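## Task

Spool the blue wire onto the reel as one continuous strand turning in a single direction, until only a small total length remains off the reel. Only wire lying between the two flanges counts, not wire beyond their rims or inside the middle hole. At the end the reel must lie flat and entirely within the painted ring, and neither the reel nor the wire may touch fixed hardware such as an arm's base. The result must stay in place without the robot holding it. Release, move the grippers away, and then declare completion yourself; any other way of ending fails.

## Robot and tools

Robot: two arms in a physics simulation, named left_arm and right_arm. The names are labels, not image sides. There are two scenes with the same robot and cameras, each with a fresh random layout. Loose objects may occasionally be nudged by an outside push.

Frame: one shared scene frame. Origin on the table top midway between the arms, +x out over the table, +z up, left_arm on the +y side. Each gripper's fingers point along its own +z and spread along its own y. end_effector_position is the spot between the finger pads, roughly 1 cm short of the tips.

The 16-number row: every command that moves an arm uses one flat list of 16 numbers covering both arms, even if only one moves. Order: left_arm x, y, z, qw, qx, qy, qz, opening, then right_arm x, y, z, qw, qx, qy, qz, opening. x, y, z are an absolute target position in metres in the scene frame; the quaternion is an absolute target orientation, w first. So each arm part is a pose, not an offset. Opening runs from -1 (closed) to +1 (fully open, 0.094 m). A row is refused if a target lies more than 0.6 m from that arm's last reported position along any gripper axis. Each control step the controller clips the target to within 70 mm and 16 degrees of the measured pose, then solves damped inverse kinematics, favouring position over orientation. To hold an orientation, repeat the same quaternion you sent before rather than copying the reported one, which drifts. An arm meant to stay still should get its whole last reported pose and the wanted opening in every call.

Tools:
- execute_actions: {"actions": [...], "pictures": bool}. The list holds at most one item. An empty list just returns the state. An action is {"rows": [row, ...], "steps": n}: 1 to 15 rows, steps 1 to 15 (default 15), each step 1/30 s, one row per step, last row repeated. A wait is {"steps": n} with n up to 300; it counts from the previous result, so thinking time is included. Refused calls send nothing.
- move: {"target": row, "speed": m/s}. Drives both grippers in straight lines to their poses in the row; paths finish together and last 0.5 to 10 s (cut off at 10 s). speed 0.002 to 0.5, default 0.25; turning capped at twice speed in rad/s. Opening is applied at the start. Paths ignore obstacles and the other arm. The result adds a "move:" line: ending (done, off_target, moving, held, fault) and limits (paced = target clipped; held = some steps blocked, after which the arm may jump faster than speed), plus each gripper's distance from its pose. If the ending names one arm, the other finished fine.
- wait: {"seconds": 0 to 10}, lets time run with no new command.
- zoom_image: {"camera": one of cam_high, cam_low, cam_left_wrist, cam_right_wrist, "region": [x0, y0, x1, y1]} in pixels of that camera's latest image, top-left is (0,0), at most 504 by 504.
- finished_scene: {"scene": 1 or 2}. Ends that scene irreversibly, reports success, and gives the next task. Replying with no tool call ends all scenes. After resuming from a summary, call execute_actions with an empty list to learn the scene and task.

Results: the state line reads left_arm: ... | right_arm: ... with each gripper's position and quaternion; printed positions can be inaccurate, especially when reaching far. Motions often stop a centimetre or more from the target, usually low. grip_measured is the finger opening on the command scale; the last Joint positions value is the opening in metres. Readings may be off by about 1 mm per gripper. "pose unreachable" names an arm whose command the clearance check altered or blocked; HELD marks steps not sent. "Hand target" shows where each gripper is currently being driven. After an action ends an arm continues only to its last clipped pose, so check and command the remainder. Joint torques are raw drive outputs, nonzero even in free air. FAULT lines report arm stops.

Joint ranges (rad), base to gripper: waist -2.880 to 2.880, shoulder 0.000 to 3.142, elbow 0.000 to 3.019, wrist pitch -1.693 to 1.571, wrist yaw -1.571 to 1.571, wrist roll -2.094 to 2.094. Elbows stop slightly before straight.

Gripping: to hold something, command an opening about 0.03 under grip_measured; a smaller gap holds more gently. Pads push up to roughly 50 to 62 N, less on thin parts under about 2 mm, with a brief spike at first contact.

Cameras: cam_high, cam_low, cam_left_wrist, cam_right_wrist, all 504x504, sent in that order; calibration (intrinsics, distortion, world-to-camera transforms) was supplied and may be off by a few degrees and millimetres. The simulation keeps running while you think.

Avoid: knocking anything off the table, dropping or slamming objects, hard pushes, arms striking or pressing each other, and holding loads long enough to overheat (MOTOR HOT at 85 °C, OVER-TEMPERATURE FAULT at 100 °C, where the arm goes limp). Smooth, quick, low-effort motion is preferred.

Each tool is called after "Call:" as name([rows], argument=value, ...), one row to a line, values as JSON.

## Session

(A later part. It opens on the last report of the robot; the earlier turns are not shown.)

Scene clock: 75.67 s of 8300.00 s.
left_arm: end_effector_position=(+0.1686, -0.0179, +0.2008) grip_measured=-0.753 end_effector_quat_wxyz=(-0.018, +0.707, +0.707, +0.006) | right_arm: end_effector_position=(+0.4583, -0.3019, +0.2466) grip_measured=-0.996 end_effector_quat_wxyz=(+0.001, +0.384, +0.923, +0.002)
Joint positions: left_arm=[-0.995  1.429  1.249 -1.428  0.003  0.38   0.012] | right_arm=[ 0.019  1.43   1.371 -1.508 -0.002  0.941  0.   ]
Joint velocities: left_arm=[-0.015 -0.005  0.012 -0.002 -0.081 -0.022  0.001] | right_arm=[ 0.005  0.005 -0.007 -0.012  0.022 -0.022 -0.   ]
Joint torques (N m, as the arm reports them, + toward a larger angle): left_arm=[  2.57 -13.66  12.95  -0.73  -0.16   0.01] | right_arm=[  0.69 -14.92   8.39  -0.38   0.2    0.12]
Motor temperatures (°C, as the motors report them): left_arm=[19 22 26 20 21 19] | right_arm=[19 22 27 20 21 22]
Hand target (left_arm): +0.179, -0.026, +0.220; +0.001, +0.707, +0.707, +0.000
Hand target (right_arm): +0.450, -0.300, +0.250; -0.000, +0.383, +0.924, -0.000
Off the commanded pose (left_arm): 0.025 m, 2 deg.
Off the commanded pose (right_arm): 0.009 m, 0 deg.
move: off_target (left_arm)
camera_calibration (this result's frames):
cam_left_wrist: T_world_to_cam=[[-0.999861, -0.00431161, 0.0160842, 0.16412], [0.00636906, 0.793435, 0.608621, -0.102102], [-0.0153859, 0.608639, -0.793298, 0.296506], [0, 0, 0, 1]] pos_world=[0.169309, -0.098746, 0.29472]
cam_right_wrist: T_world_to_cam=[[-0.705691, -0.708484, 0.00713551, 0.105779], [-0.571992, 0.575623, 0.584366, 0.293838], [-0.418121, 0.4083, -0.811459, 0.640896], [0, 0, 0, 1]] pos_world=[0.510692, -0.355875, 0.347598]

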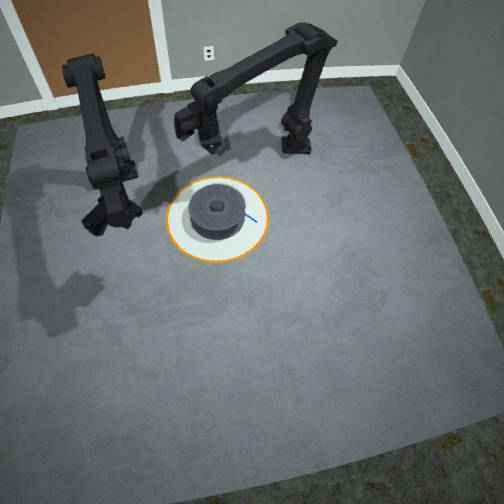

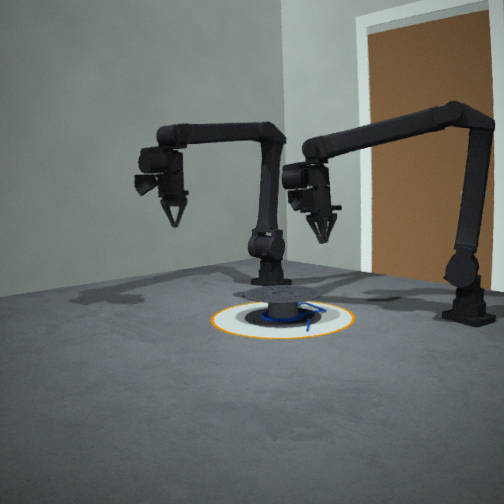

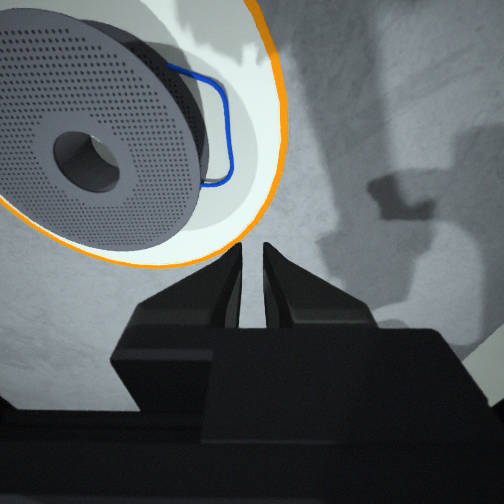

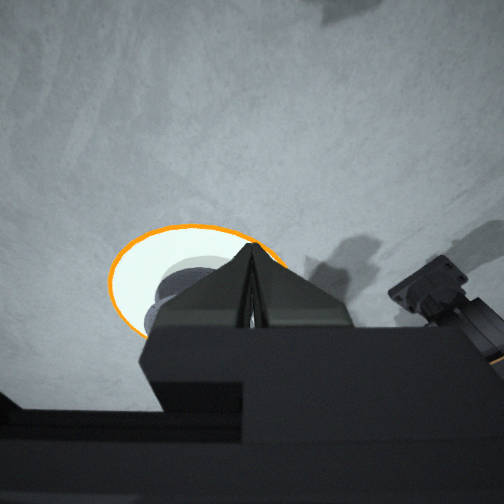

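Call:
move(target=[0.321,-0.036,0.14,0,-0.383,0.924,0,-1, 0.19,-0.13,0.10,0.4567,0.1311,0.8773,-0.0683,-0.4], speed=0.15)

Scene clock: 97.07 s of 8300.00 s.
left_arm: end_effector_position=(+0.2269, -0.0134, +0.1683) grip_measured=-0.988 end_effector_quat_wxyz=(-0.020, +0.256, +0.966, +0.016) | right_arm: end_effector_position=(+0.3373, -0.2251, +0.1762) grip_measured=-0.402 end_effector_quat_wxyz=(+0.211, +0.269, +0.938, -0.047)
Joint positions: left_arm=[-0.862  1.511  1.249 -1.36   0.006 -0.538  0.001] | right_arm=[ 0.522  1.08   0.837 -1.141  0.397  1.177  0.028]
Joint velocities: left_arm=[-0.005 -0.005 -0.007  0.007  0.007  0.037 -0.001] | right_arm=[-0.005 -0.005 -0.002 -0.002 -0.037  0.022  0.001]
Joint torques (N m, as the arm reports them, + toward a larger angle): left_arm=[  1.4  -14.49   8.62  -0.12  -0.1   -0.1 ] | right_arm=[-0.37 -7.52  9.44  0.35  0.37  0.04]
Motor temperatures (°C, as the motors report them): left_arm=[19 21 29 20 21 19] | right_arm=[19 21 27 20 21 22]
Hand target (left_arm): +0.227, -0.013, +0.168; -0.020, +0.257, +0.966, +0.016
Hand target (right_arm): +0.338, -0.226, +0.176; +0.211, +0.270, +0.938, -0.048
Off the commanded pose (left_arm): 0.101 m, 75 deg; position and orientation clipped at the last step of the last action.
Off the commanded pose (right_arm): 0.191 m, 33 deg; position and orientation clipped at the last step of the last action.
After step 90, 10.27 s passed at rest.
move: held (left_arm, right_arm); limits=paced,held; held on 132 of 244 steps (right_arm, left_arm), including the last (right_arm, left_arm)
pose unreachable (left arm): on one or more control steps of this call this arm could not follow its commanded pose, so it was not sent that pose on those steps. On the call's last step it was still not sent that pose. It may still have moved: this result reports where it is.
cause: the commanded pose would bring a part of the arm too close to another arm (this arm's wrist (the part past joint 4) and the other arm's wrist (the part past joint 4)).
pose unreachable (right arm): on one or more control steps of this call this arm could not follow its commanded pose, so it was not sent that pose on those steps. On the call's last step it was still not sent that pose. It may still have moved: this result reports where it is.
cause: the commanded pose would bring a part of the arm too close to another arm (this arm's wrist (the part past joint 4) and the other arm's wrist (the part past joint 4)).
camera_calibration (this result's frames):
cam_left_wrist: T_world_to_cam=[[-0.492804, -0.869872, -0.0216242, 0.102645], [-0.690072, 0.375563, 0.61867, 0.0644715], [-0.530042, 0.319805, -0.785353, 0.380424], [0, 0, 0, 1]] pos_world=[0.296715, -0.0565866, 0.2611]
cam_right_wrist: T_world_to_cam=[[-0.525673, -0.850582, -0.0133113, -0.0138191], [-0.836924, 0.514302, 0.187222, 0.367079], [-0.152402, 0.109558, -0.982227, 0.37503], [0, 0, 0, 1]] pos_world=[0.357108, -0.241631, 0.299456]

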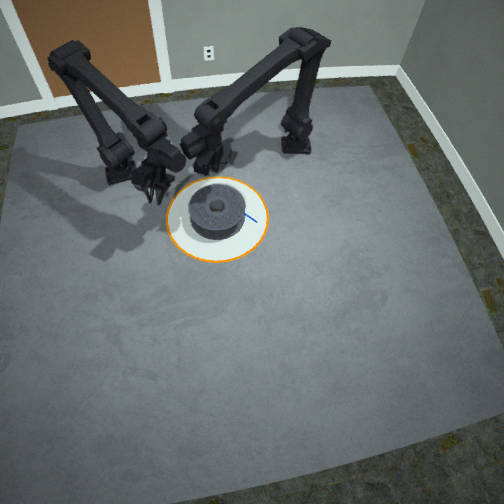

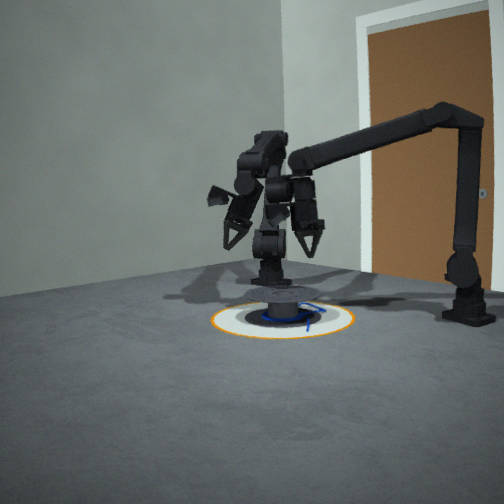

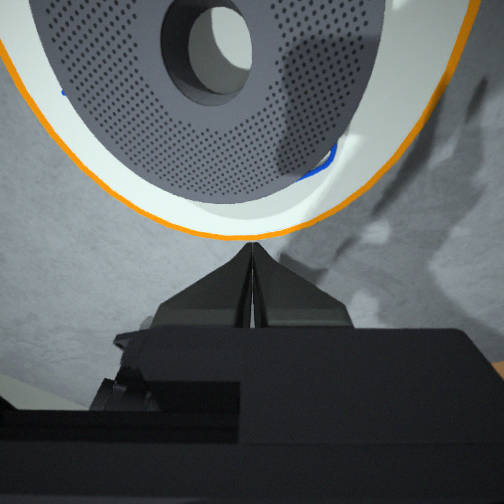

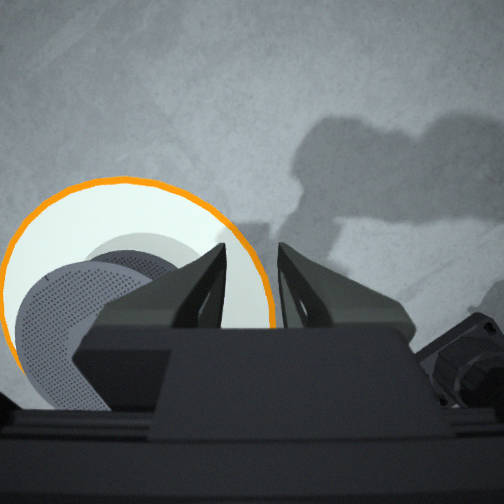

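Call:
move(target=[0.38,0.26,0.20,0,0.2,0.98,0,-1, 0.338,-0.226,0.176,0.211,0.27,0.938,-0.048,-0.4])

Call:
move(target=[0.38,0.26,0.20,0,0.2,0.98,0,-1, 0.185,-0.09,0.07,0.4567,0.1311,0.8773,-0.0683,-0.4], speed=0.12)

Scene clock: 101.30 s of 8300.00 s.
left_arm: end_effector_position=(+0.3767, +0.2637, +0.1906) grip_measured=-0.988 end_effector_quat_wxyz=(+0.001, +0.191, +0.982, +0.006) | right_arm: end_effector_position=(+0.3373, -0.2251, +0.1762) grip_measured=-0.402 end_effector_quat_wxyz=(+0.211, +0.269, +0.938, -0.047)
Joint positions: left_arm=[-0.062  1.322  1.117 -1.365 -0.012  0.127  0.001] | right_arm=[ 0.522  1.08   0.837 -1.141  0.397  1.177  0.028]
Joint velocities: left_arm=[-0.015  0.005 -0.022 -0.002 -0.022 -0.022 -0.   ] | right_arm=[-0.015 -0.024  0.007 -0.002  0.022 -0.007 -0.001]
Joint torques (N m, as the arm reports them, + toward a larger angle): left_arm=[  0.92 -10.6   11.44  -0.67   0.02   0.07] | right_arm=[-0.4  -7.47  9.43  0.38  0.36  0.04]
Motor temperatures (°C, as the motors report them): left_arm=[19 22 28 20 21 19] | right_arm=[19 21 27 20 21 22]
Hand target (left_arm): +0.383, +0.261, +0.200; +0.005, +0.200, +0.980, +0.005
Hand target (right_arm): +0.338, -0.226, +0.176; +0.211, +0.270, +0.938, -0.048
Off the commanded pose (left_arm): 0.011 m, 1 deg.
Off the commanded pose (right_arm): 0.001 m, 0 deg.
move: off_target (left_arm)
camera_calibration (this result's frames):
cam_left_wrist: T_world_to_cam=[[-0.371981, -0.928153, -0.0126937, 0.386153], [-0.757388, 0.29558, 0.582233, 0.103384], [-0.53665, 0.226194, -0.812923, 0.421211], [0, 0, 0, 1]] pos_world=[0.447987, 0.232576, 0.28712]
cam_right_wrist: T_world_to_cam=[[-0.525673, -0.850582, -0.0133113, -0.0138191], [-0.836924, 0.514302, 0.187222, 0.367079], [-0.152402, 0.109558, -0.982227, 0.37503], [0, 0, 0, 1]] pos_world=[0.357108, -0.241631, 0.299456]

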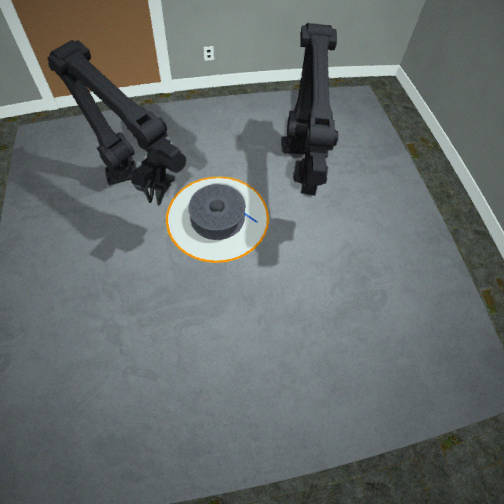

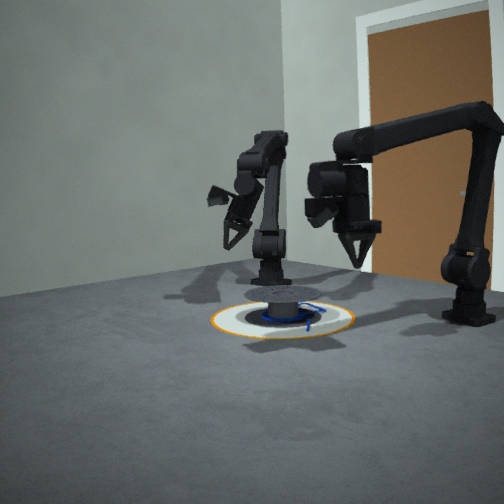

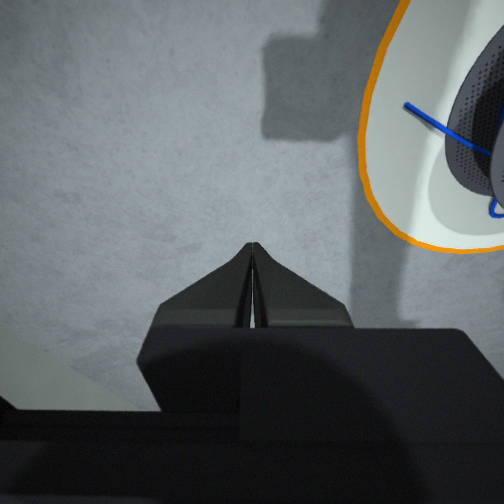

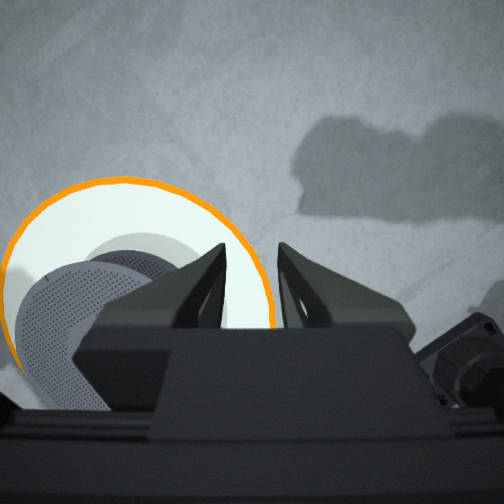

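Scene clock: 104.20 s of 8300.00 s.
left_arm: end_effector_position=(+0.3737, +0.2631, +0.1906) grip_measured=-0.988 end_effector_quat_wxyz=(-0.005, +0.192, +0.981, +0.003) | right_arm: end_effector_position=(+0.1893, -0.1045, +0.0634) grip_measured=-0.402 end_effector_quat_wxyz=(+0.454, +0.127, +0.877, -0.087)
Joint positions: left_arm=[-0.062  1.322  1.117 -1.376 -0.005  0.129  0.001] | right_arm=[ 1.403  1.539  0.711 -1.143  0.901  2.019  0.028]
Joint velocities: left_arm=[-0.015 -0.005  0.002 -0.012  0.007 -0.022  0.   ] | right_arm=[ 0.005 -0.005 -0.012  0.012 -0.066  0.007 -0.001]
Joint torques (N m, as the arm reports them, + toward a larger angle): left_arm=[  1.19 -10.6   11.42  -0.69   0.11   0.05] | right_arm=[  0.74 -10.02   9.06  -1.19   0.63   0.18]
Motor temperatures (°C, as the motors report them): left_arm=[19 21 29 20 21 19] | right_arm=[19 21 27 20 22 22]
Hand target (left_arm): +0.380, +0.260, +0.200; +0.000, +0.200, +0.980, +0.000
Hand target (right_arm): +0.188, -0.090, +0.070; +0.455, +0.132, +0.877, -0.075
Off the commanded pose (left_arm): 0.012 m, 1 deg.
Off the commanded pose (right_arm): 0.016 m, 2 deg.
move: off_target (left_arm, right_arm)
camera_calibration (this result's frames):
cam_left_wrist: T_world_to_cam=[[-0.374176, -0.92735, -0.00373005, 0.383416], [-0.749294, 0.299957, 0.59041, 0.0955718], [-0.546398, 0.223712, -0.807095, 0.422939], [0, 0, 0, 1]] pos_world=[0.44617, 0.232277, 0.286355]
cam_right_wrist: T_world_to_cam=[[-0.308158, -0.950127, 0.0479237, -0.046031], [-0.902493, 0.276033, -0.330623, 0.222656], [0.300906, -0.145135, -0.942545, 0.113529], [0, 0, 0, 1]] pos_world=[0.152599, -0.0887186, 0.182828]

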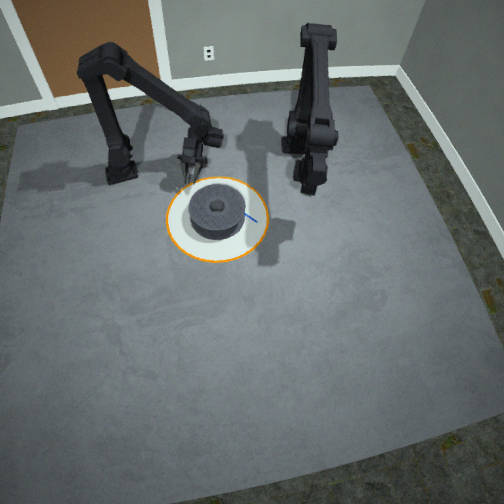

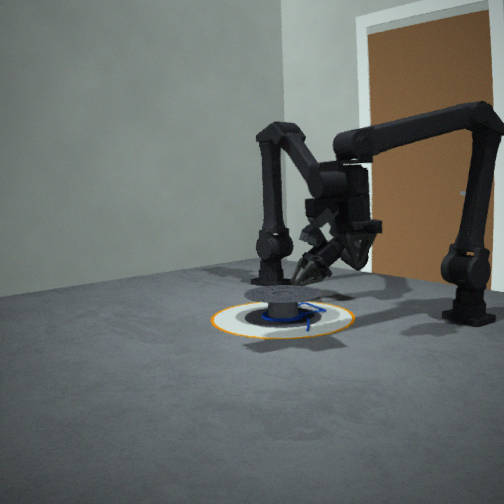

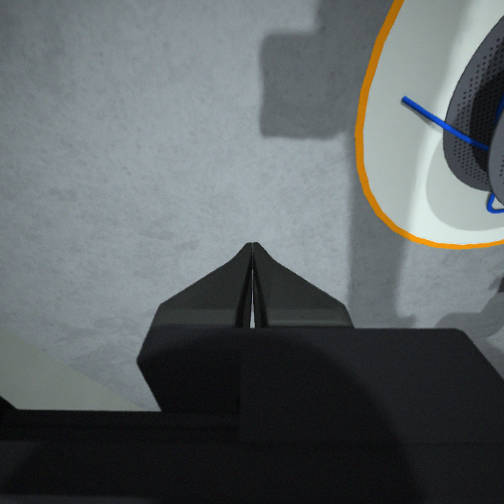

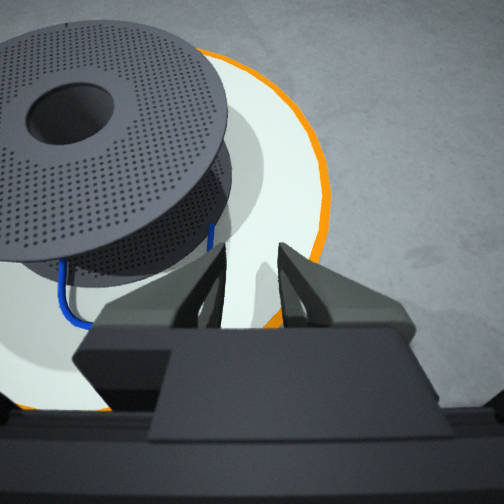

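Call:
move(target=[0.38,0.26,0.20,0,0.2,0.98,0,-1, 0.20,-0.068,0.04,0.46,0.0773,0.8836,-0.0402,-0.4], speed=0.05)

Scene clock: 109.43 s of 8300.00 s.
left_arm: end_effector_position=(+0.3737, +0.2631, +0.1906) grip_measured=-0.988 end_effector_quat_wxyz=(-0.005, +0.192, +0.981, +0.002) | right_arm: end_effector_position=(+0.1956, -0.0618, +0.0467) grip_measured=-0.402 end_effector_quat_wxyz=(+0.459, +0.080, +0.884, -0.027)
Joint positions: left_arm=[-0.062  1.322  1.117 -1.376 -0.004  0.13   0.001] | right_arm=[ 1.403  1.568  0.703 -0.867  0.947  1.799  0.028]
Joint velocities: left_arm=[-0.015 -0.015  0.012 -0.002 -0.007 -0.022 -0.001] | right_arm=[ 0.015  0.015 -0.007  0.007  0.007 -0.037 -0.001]
Joint torques (N m, as the arm reports them, + toward a larger angle): left_arm=[  1.27 -10.62  11.42  -0.7    0.11   0.04] | right_arm=[ -1.45 -10.03   4.9    0.16   0.69  -0.07]
Motor temperatures (°C, as the motors report them): left_arm=[19 21 29 20 21 19] | right_arm=[19 21 27 20 22 22]
Hand target (left_arm): +0.380, +0.260, +0.200; +0.000, +0.200, +0.980, -0.000
Hand target (right_arm): +0.200, -0.068, +0.040; +0.460, +0.076, +0.884, -0.040
Off the commanded pose (left_arm): 0.012 m, 1 deg.
Off the commanded pose (right_arm): 0.010 m, 2 deg.
After step 90, 0.50 s passed at rest.
move: off_target (left_arm)
camera_calibration (this result's frames):
cam_left_wrist: T_world_to_cam=[[-0.374527, -0.92721, -0.00334759, 0.383372], [-0.749122, 0.30046, 0.590373, 0.095389], [-0.546394, 0.223618, -0.807123, 0.422972], [0, 0, 0, 1]] pos_world=[0.446151, 0.232222, 0.286359]
cam_right_wrist: T_world_to_cam=[[-0.172442, -0.9849, -0.0153782, -0.0285021], [-0.93041, 0.167988, -0.325757, 0.209564], [0.323421, -0.0418663, -0.945328, 0.104186], [0, 0, 0, 1]] pos_world=[0.15637, -0.0589142, 0.166318]

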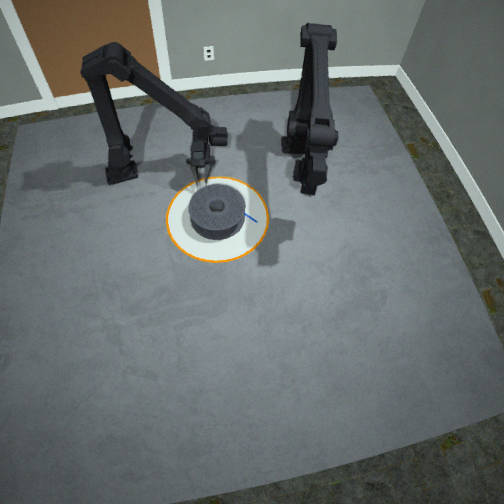

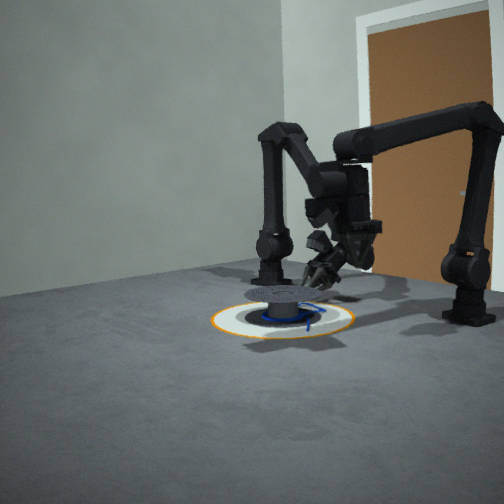

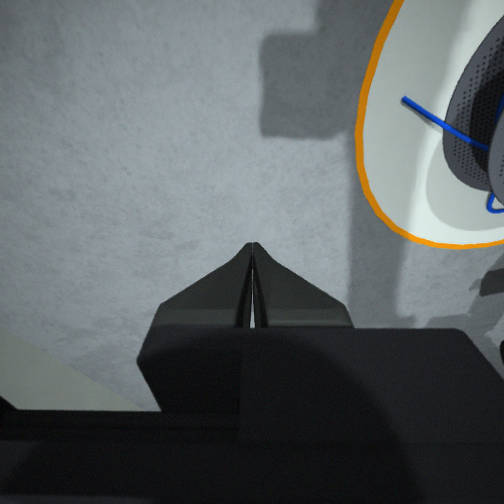

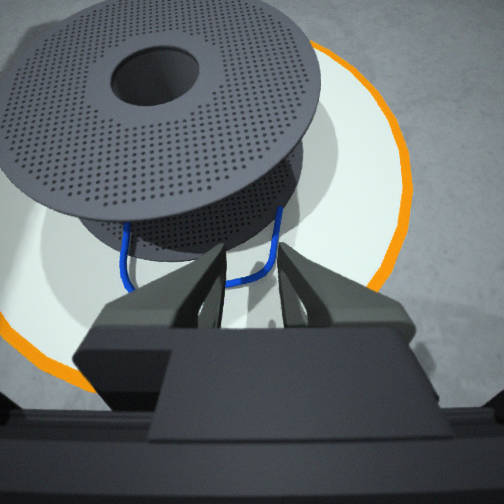

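Call:
move(target=[0.38,0.26,0.20,0,0.2,0.98,0,-1, 0.213,-0.089,0.016,0.46,0.0773,0.8836,-0.0402,-0.55], speed=0.03)

Scene clock: 114.30 s of 8300.00 s.
left_arm: end_effector_position=(+0.3737, +0.2631, +0.1906) grip_measured=-0.988 end_effector_quat_wxyz=(-0.005, +0.192, +0.981, +0.002) | right_arm: end_effector_position=(+0.2086, -0.0828, +0.0220) grip_measured=-0.548 end_effector_quat_wxyz=(+0.459, +0.080, +0.884, -0.028)
Joint positions: left_arm=[-0.062  1.322  1.117 -1.376 -0.004  0.13   0.001] | right_arm=[ 1.357  1.583  0.62  -0.71   0.953  1.725  0.021]
Joint velocities: left_arm=[-0.005 -0.015 -0.012 -0.007 -0.037 -0.022 -0.   ] | right_arm=[-0.015  0.005 -0.007 -0.012 -0.037  0.007 -0.   ]
Joint torques (N m, as the arm reports them, + toward a larger angle): left_arm=[  1.26 -10.63  11.42  -0.68   0.1    0.04] | right_arm=[-1.38 -9.63  4.4   0.21  0.69 -0.08]
Motor temperatures (°C, as the motors report them): left_arm=[19 21 29 20 21 19] | right_arm=[19 21 26 20 22 22]
Hand target (left_arm): +0.380, +0.260, +0.200; +0.000, +0.200, +0.980, -0.000
Hand target (right_arm): +0.212, -0.089, +0.016; +0.460, +0.077, +0.884, -0.040
Off the commanded pose (left_arm): 0.012 m, 1 deg.
Off the commanded pose (right_arm): 0.010 m, 1 deg.
After step 90, 0.13 s passed at rest.
move: off_target (left_arm)
camera_calibration (this result's frames):
cam_left_wrist: T_world_to_cam=[[-0.374527, -0.92721, -0.00334759, 0.383372], [-0.749122, 0.30046, 0.590373, 0.095389], [-0.546394, 0.223618, -0.807123, 0.422972], [0, 0, 0, 1]] pos_world=[0.446151, 0.232222, 0.286359]
cam_right_wrist: T_world_to_cam=[[-0.174219, -0.984613, -0.0135809, -0.0469711], [-0.930266, 0.169094, -0.325596, 0.217252], [0.322882, -0.0440913, -0.945411, 0.0756541], [0, 0, 0, 1]] pos_world=[0.169491, -0.0796486, 0.141623]

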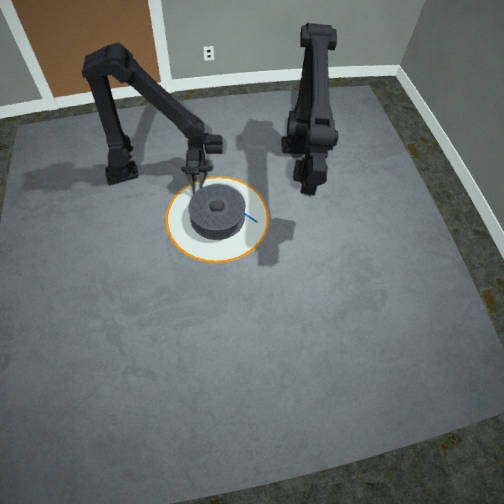

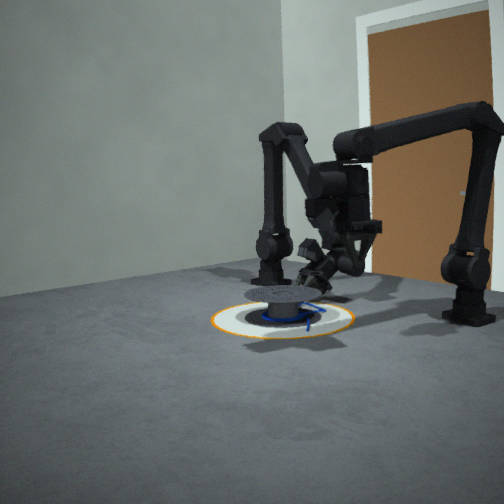

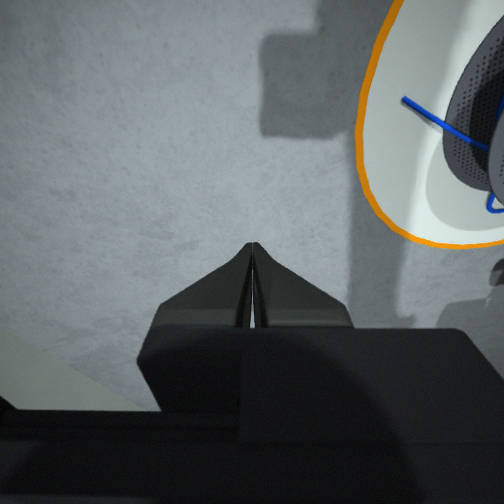

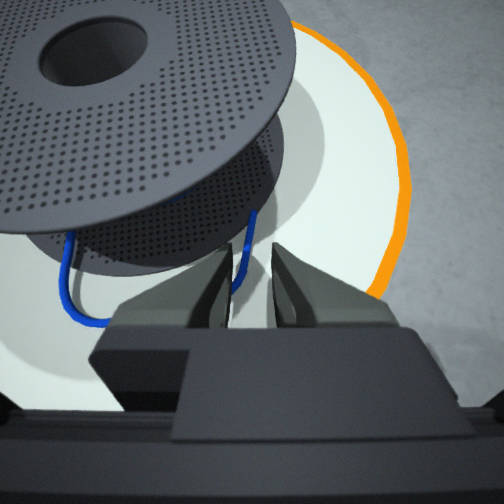

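Call:
move(target=[0.38,0.26,0.20,0,0.2,0.98,0,-1, 0.214,-0.086,0.004,0.46,0.0773,0.8836,-0.0402,-0.55], speed=0.02)

Call:
move(target=[0.38,0.26,0.20,0,0.2,0.98,0,-1, 0.214,-0.086,0.004,0.46,0.0773,0.8836,-0.0402,-1], speed=0.02)

Scene clock: 117.20 s of 8300.00 s.
left_arm: end_effector_position=(+0.3737, +0.2631, +0.1906) grip_measured=-0.988 end_effector_quat_wxyz=(-0.005, +0.192, +0.981, +0.002) | right_arm: end_effector_position=(+0.2096, -0.0801, +0.0131) grip_measured=-0.548 end_effector_quat_wxyz=(+0.462, +0.077, +0.883, -0.028)
Joint positions: left_arm=[-0.062  1.322  1.117 -1.376 -0.004  0.13   0.001] | right_arm=[ 1.357  1.616  0.62  -0.672  0.959  1.716  0.021]
Joint velocities: left_arm=[-0.005 -0.005 -0.007 -0.007  0.037  0.007 -0.   ] | right_arm=[-0.005  0.005  0.017 -0.002  0.007  0.095  0.   ]
Joint torques (N m, as the arm reports them, + toward a larger angle): left_arm=[  1.24 -10.61  11.41  -0.69   0.1    0.04] | right_arm=[-1.65 -9.09  4.31  0.5   0.46 -0.06]
Motor temperatures (°C, as the motors report them): left_arm=[19 21 29 20 21 19] | right_arm=[19 21 26 20 22 22]
Hand target (left_arm): +0.380, +0.260, +0.200; +0.000, +0.200, +0.980, -0.000
Hand target (right_arm): +0.214, -0.086, +0.004; +0.460, +0.077, +0.884, -0.040
Off the commanded pose (left_arm): 0.012 m, 1 deg.
Off the commanded pose (right_arm): 0.012 m, 1 deg.
move: off_target (left_arm, right_arm)
camera_calibration (this result's frames):
cam_left_wrist: T_world_to_cam=[[-0.374527, -0.92721, -0.00334759, 0.383372], [-0.749122, 0.30046, 0.590373, 0.095389], [-0.546394, 0.223618, -0.807123, 0.422972], [0, 0, 0, 1]] pos_world=[0.446151, 0.232222, 0.286359]
cam_right_wrist: T_world_to_cam=[[-0.169179, -0.985514, -0.0118344, -0.0453992], [-0.929335, 0.16351, -0.33106, 0.214192], [0.328199, -0.0450103, -0.943536, 0.0658365], [0, 0, 0, 1]] pos_world=[0.169768, -0.0768008, 0.132492]

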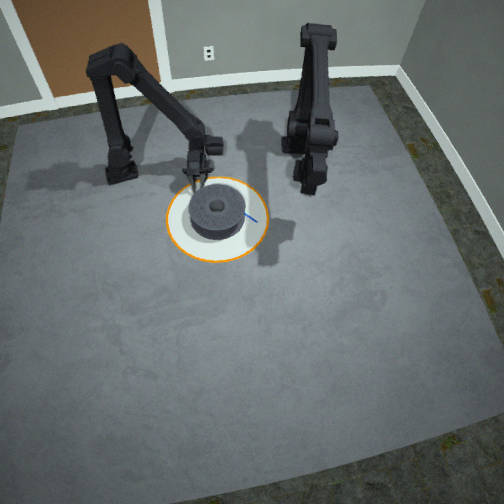

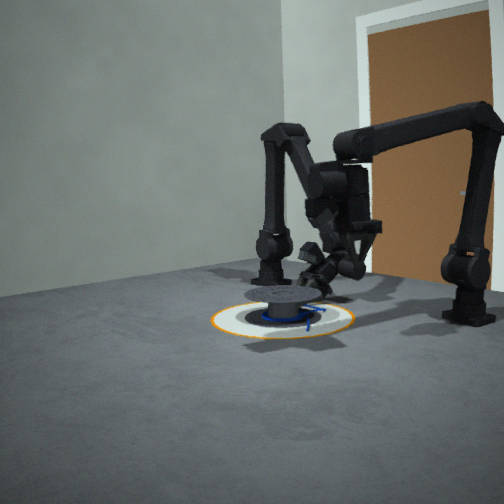

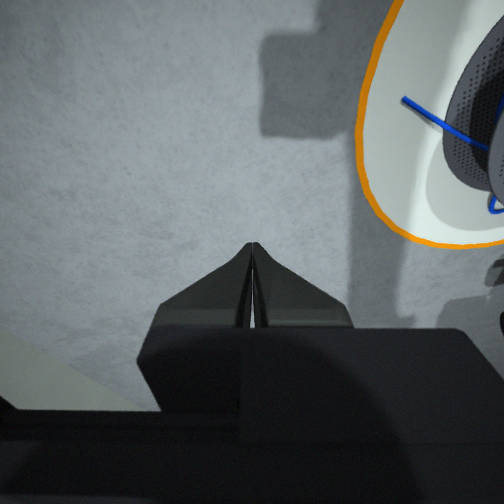

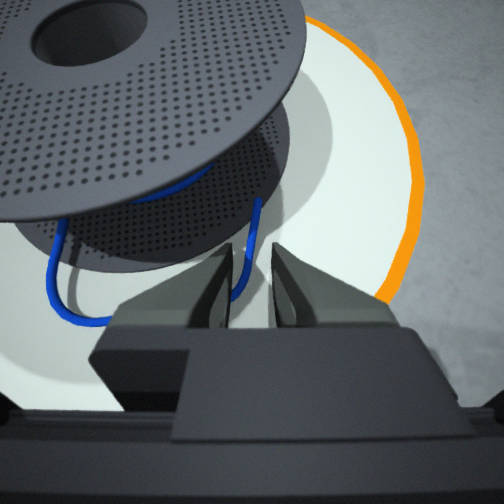

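Scene clock: 118.03 s of 8300.00 s.
left_arm: end_effector_position=(+0.3737, +0.2631, +0.1906) grip_measured=-0.988 end_effector_quat_wxyz=(-0.005, +0.192, +0.981, +0.002) | right_arm: end_effector_position=(+0.2098, -0.0797, +0.0131) grip_measured=-0.964 end_effector_quat_wxyz=(+0.462, +0.078, +0.883, -0.027)
Joint positions: left_arm=[-0.062  1.322  1.117 -1.376 -0.004  0.13   0.001] | right_arm=[ 1.356  1.617  0.62  -0.669  0.96   1.716  0.002]
Joint velocities: left_arm=[-0.005 -0.005  0.012  0.002  0.051 -0.007  0.   ] | right_arm=[-0.015  0.005  0.002  0.002 -0.037 -0.007  0.   ]
Joint torques (N m, as the arm reports them, + toward a larger angle): left_arm=[  1.28 -10.57  11.43  -0.69   0.1    0.04] | right_arm=[-1.56 -9.09  4.29  0.39  0.42 -0.06]
Motor temperatures (°C, as the motors report them): left_arm=[19 21 29 20 21 19] | right_arm=[19 21 26 20 22 22]
Hand target (left_arm): +0.380, +0.260, +0.200; +0.000, +0.200, +0.980, -0.000
Hand target (right_arm): +0.214, -0.086, +0.004; +0.460, +0.077, +0.884, -0.040
Off the commanded pose (left_arm): 0.012 m, 1 deg.
Off the commanded pose (right_arm): 0.012 m, 2 deg.
move: off_target (left_arm, right_arm)
camera_calibration (this result's frames):
cam_left_wrist: T_world_to_cam=[[-0.374527, -0.92721, -0.00334759, 0.383372], [-0.749122, 0.30046, 0.590373, 0.095389], [-0.546394, 0.223618, -0.807123, 0.422972], [0, 0, 0, 1]] pos_world=[0.446151, 0.232222, 0.286359]
cam_right_wrist: T_world_to_cam=[[-0.169429, -0.985434, -0.0145963, -0.0448444], [-0.928844, 0.164615, -0.331891, 0.214362], [0.32946, -0.0426742, -0.943205, 0.0656908], [0, 0, 0, 1]] pos_world=[0.169869, -0.0766751, 0.13245]

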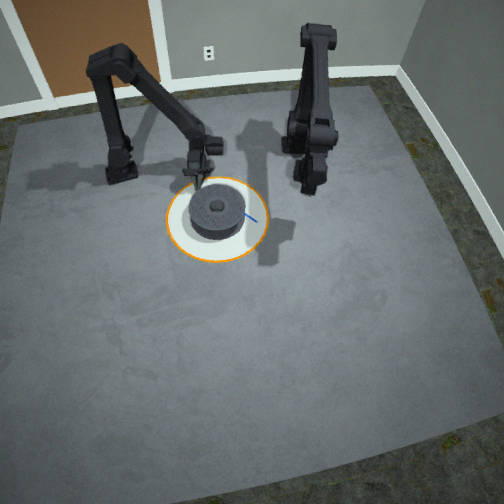

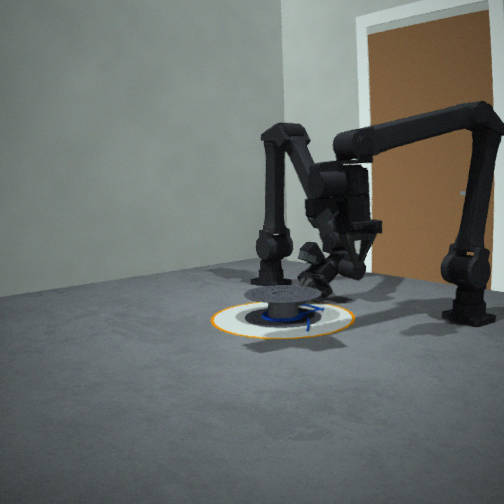

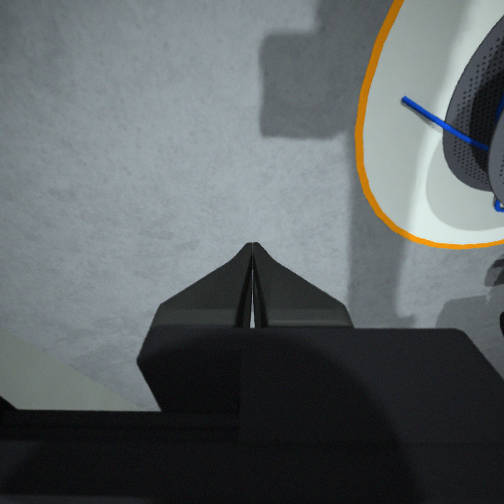

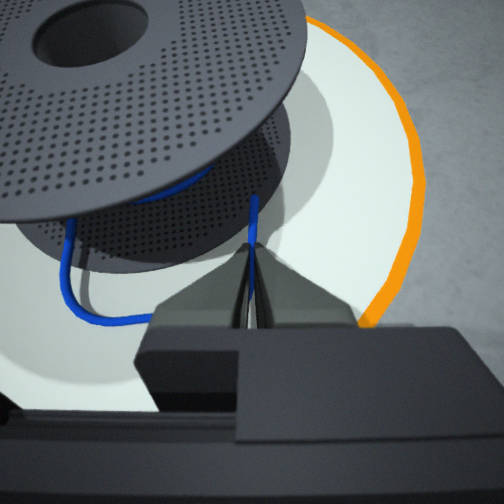

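Call:
move(target=[0.38,0.26,0.20,0,0.2,0.98,0,-1, 0.205,-0.095,0.042,0.46,0.0773,0.8836,-0.0402,-1], speed=0.03)

Call:
move(target=[0.38,0.26,0.20,0,0.2,0.98,0,-1, 0.25,-0.135,0.035,0.507,-0.149,0.844,0.0894,-1], speed=0.04)

Scene clock: 122.40 s of 8300.00 s.
left_arm: end_effector_position=(+0.3737, +0.2631, +0.1906) grip_measured=-0.988 end_effector_quat_wxyz=(-0.005, +0.192, +0.981, +0.002) | right_arm: end_effector_position=(+0.2081, -0.0947, +0.0386) grip_measured=-0.964 end_effector_quat_wxyz=(+0.461, +0.076, +0.883, -0.045)
Joint positions: left_arm=[-0.062  1.322  1.117 -1.376 -0.004  0.13   0.001] | right_arm=[ 1.356  1.53   0.62  -0.809  0.954  1.74   0.002]
Joint velocities: left_arm=[-0.005 -0.005 -0.022  0.002 -0.081  0.022 -0.   ] | right_arm=[-0.005 -0.015 -0.002 -0.017 -0.022  0.007 -0.   ]
Joint torques (N m, as the arm reports them, + toward a larger angle): left_arm=[  1.28 -10.6   11.41  -0.7    0.1    0.04] | right_arm=[  0.86 -11.59   5.29  -0.61   0.51   0.16]
Motor temperatures (°C, as the motors report them): left_arm=[19 21 30 20 21 19] | right_arm=[19 21 26 20 22 22]
Hand target (left_arm): +0.380, +0.260, +0.200; +0.000, +0.200, +0.980, -0.000
Hand target (right_arm): +0.205, -0.095, +0.042; +0.460, +0.077, +0.884, -0.040
Off the commanded pose (left_arm): 0.012 m, 1 deg.
Off the commanded pose (right_arm): 0.005 m, 1 deg.
move: off_target (left_arm)
camera_calibration (this result's frames):
cam_left_wrist: T_world_to_cam=[[-0.374527, -0.92721, -0.00334759, 0.383372], [-0.749122, 0.30046, 0.590373, 0.095389], [-0.546394, 0.223618, -0.807123, 0.422972], [0, 0, 0, 1]] pos_world=[0.446151, 0.232222, 0.286359]
cam_right_wrist: T_world_to_cam=[[-0.183358, -0.982849, 0.0196646, -0.0576904], [-0.928607, 0.166605, -0.33156, 0.223807], [0.322597, -0.0790549, -0.943229, 0.087657], [0, 0, 0, 1]] pos_world=[0.168973, -0.0870586, 0.158021]

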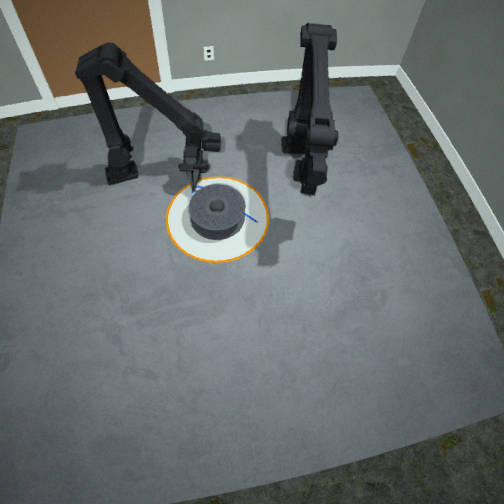

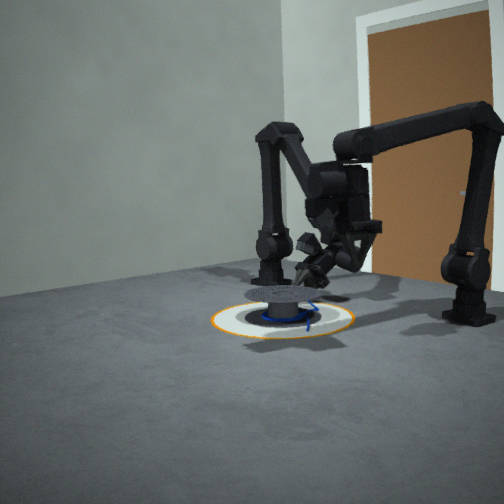

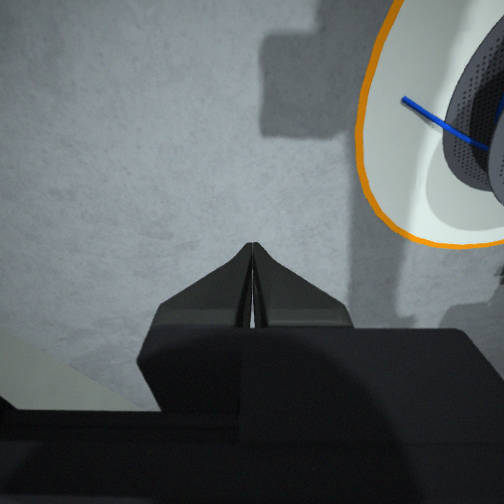

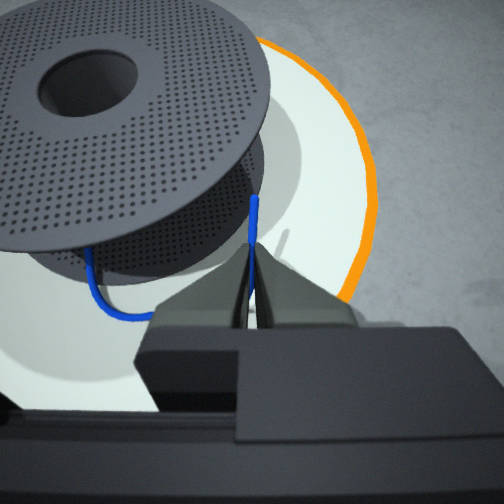

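Scene clock: 129.43 s of 8300.00 s.
left_arm: end_effector_position=(+0.3737, +0.2631, +0.1906) grip_measured=-0.988 end_effector_quat_wxyz=(-0.005, +0.192, +0.981, +0.002) | right_arm: end_effector_position=(+0.2469, -0.1301, +0.0320) grip_measured=-0.964 end_effector_quat_wxyz=(+0.505, -0.155, +0.844, +0.091)
Joint positions: left_arm=[-0.062  1.322  1.117 -1.376 -0.004  0.13   0.001] | right_arm=[1.121 1.304 0.131 0.463 0.759 0.53  0.002]
Joint velocities: left_arm=[-0.015  0.005 -0.002 -0.002 -0.007 -0.007  0.   ] | right_arm=[-0.015 -0.024 -0.027  0.017  0.007 -0.037  0.   ]
Joint torques (N m, as the arm reports them, + toward a larger angle): left_arm=[  1.26 -10.63  11.41  -0.69   0.1    0.05] | right_arm=[-1.39 -6.37  3.92  2.06  0.27 -0.09]
Motor temperatures (°C, as the motors report them): left_arm=[19 21 30 20 21 19] | right_arm=[19 21 25 20 22 22]
Hand target (left_arm): +0.380, +0.260, +0.200; +0.000, +0.200, +0.980, -0.000
Hand target (right_arm): +0.250, -0.134, +0.034; +0.510, -0.152, +0.842, +0.091
Off the commanded pose (left_arm): 0.012 m, 1 deg.
Off the commanded pose (right_arm): 0.006 m, 1 deg.
move: off_target (left_arm)
camera_calibration (this result's frames):
cam_left_wrist: T_world_to_cam=[[-0.374527, -0.92721, -0.00334759, 0.383372], [-0.749122, 0.30046, 0.590373, 0.095389], [-0.546394, 0.223618, -0.807123, 0.422972], [0, 0, 0, 1]] pos_world=[0.446151, 0.232222, 0.286359]
cam_right_wrist: T_world_to_cam=[[0.345795, -0.938225, 0.0125956, -0.20993], [-0.841173, -0.315918, -0.438889, 0.182666], [0.415756, 0.141171, -0.898453, 0.0703943], [0, 0, 0, 1]] pos_world=[0.19698, -0.149192, 0.14606]

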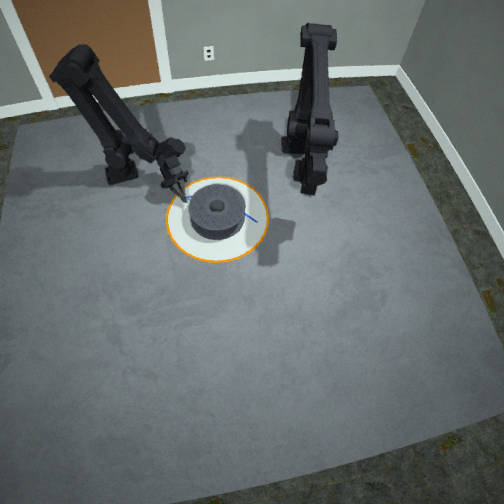

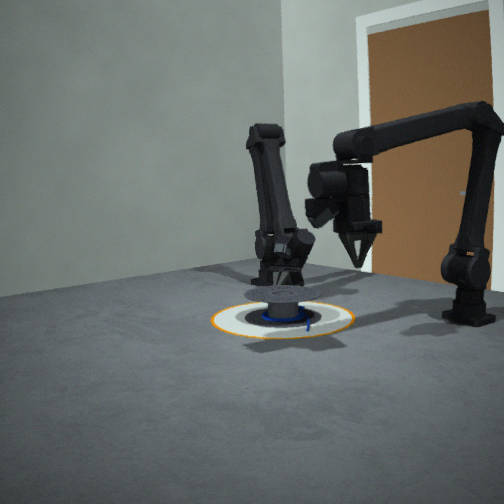

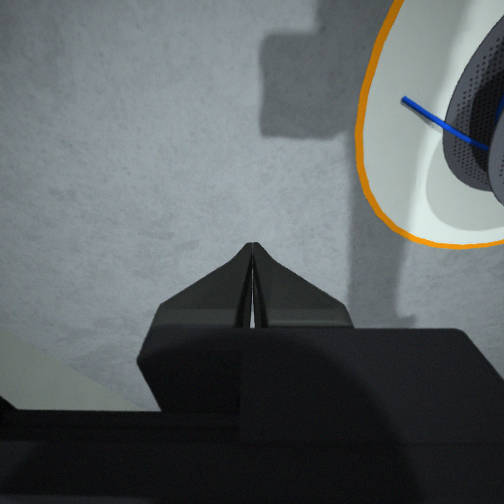

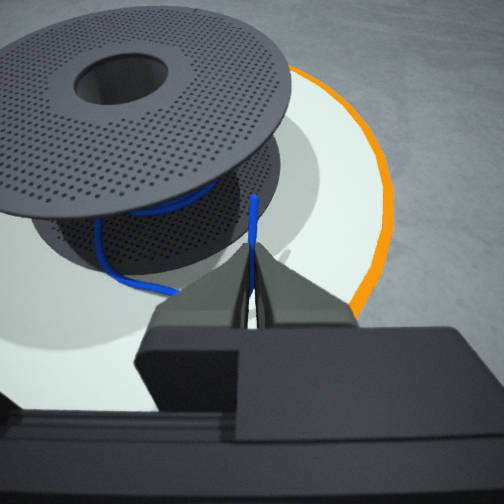

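Call:
move(target=[0.38,0.26,0.20,0,0.2,0.98,0,-1, 0.305,-0.118,0.03,0.546,-0.179,0.809,0.121,-1], speed=0.03)

Call:
zoom_image(camera="cam_low", region=[200, 240, 370, 350])

Scene clock: 134.10 s of 8300.00 s.
left_arm: end_effector_position=(+0.3737, +0.2631, +0.1906) grip_measured=-0.988 end_effector_quat_wxyz=(-0.005, +0.192, +0.981, +0.002) | right_arm: end_effector_position=(+0.2967, -0.1234, +0.0259) grip_measured=-0.964 end_effector_quat_wxyz=(+0.538, -0.184, +0.814, +0.119)
Joint positions: left_arm=[-0.062  1.322  1.117 -1.376 -0.004  0.13   0.001] | right_arm=[0.882 1.599 0.131 0.997 0.524 0.245 0.002]
Joint velocities: left_arm=[ 0.005 -0.015 -0.017  0.012  0.022 -0.081 -0.   ] | right_arm=[-0.005 -0.015  0.002  0.007 -0.007 -0.051 -0.   ]
Joint torques (N m, as the arm reports them, + toward a larger angle): left_arm=[  1.33 -10.64  11.42  -0.71   0.11   0.04] | right_arm=[-1.39 -6.63  4.21  2.41  0.12 -0.06]
Motor temperatures (°C, as the motors report them): left_arm=[19 21 30 20 21 19] | right_arm=[19 21 25 20 22 22]
Hand target (left_arm): +0.380, +0.260, +0.200; +0.000, +0.200, +0.980, -0.000
Hand target (right_arm): +0.305, -0.118, +0.030; +0.547, -0.179, +0.809, +0.121
Off the commanded pose (left_arm): 0.012 m, 1 deg.
Off the commanded pose (right_arm): 0.011 m, 1 deg.
move: off_target (left_arm, right_arm)
camera_calibration (this result's frames):
cam_left_wrist: T_world_to_cam=[[-0.374527, -0.92721, -0.00334759, 0.383372], [-0.749122, 0.30046, 0.590373, 0.095389], [-0.546394, 0.223618, -0.807123, 0.422972], [0, 0, 0, 1]] pos_world=[0.446151, 0.232222, 0.286359]
cam_right_wrist: T_world_to_cam=[[0.42049, -0.907218, 0.0120303, -0.239052], [-0.774246, -0.365707, -0.516529, 0.20003], [0.473003, 0.20788, -0.856185, 0.033334], [0, 0, 0, 1]] pos_world=[0.239624, -0.15065, 0.134737]

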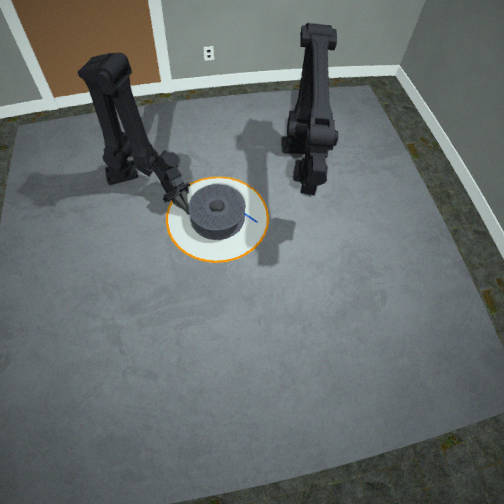

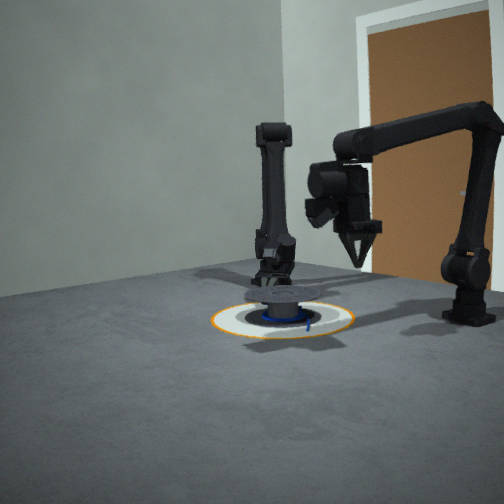

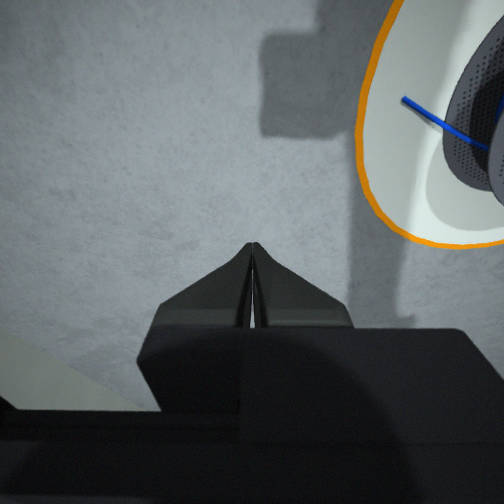

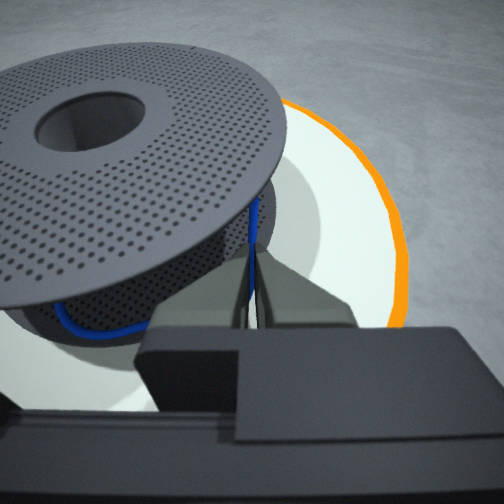

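Region (200, 240, 370, 350) of cam_low's 504x504 image, scaled by 2.965, with more detail than that image has; it fills the top 326 rows of this view, and the rest is white.

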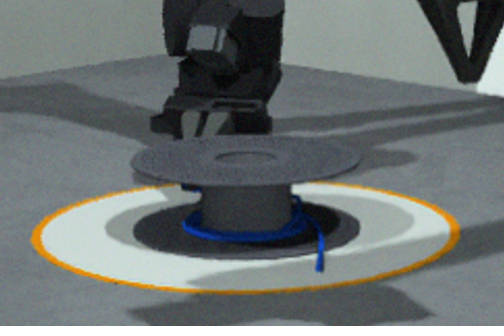

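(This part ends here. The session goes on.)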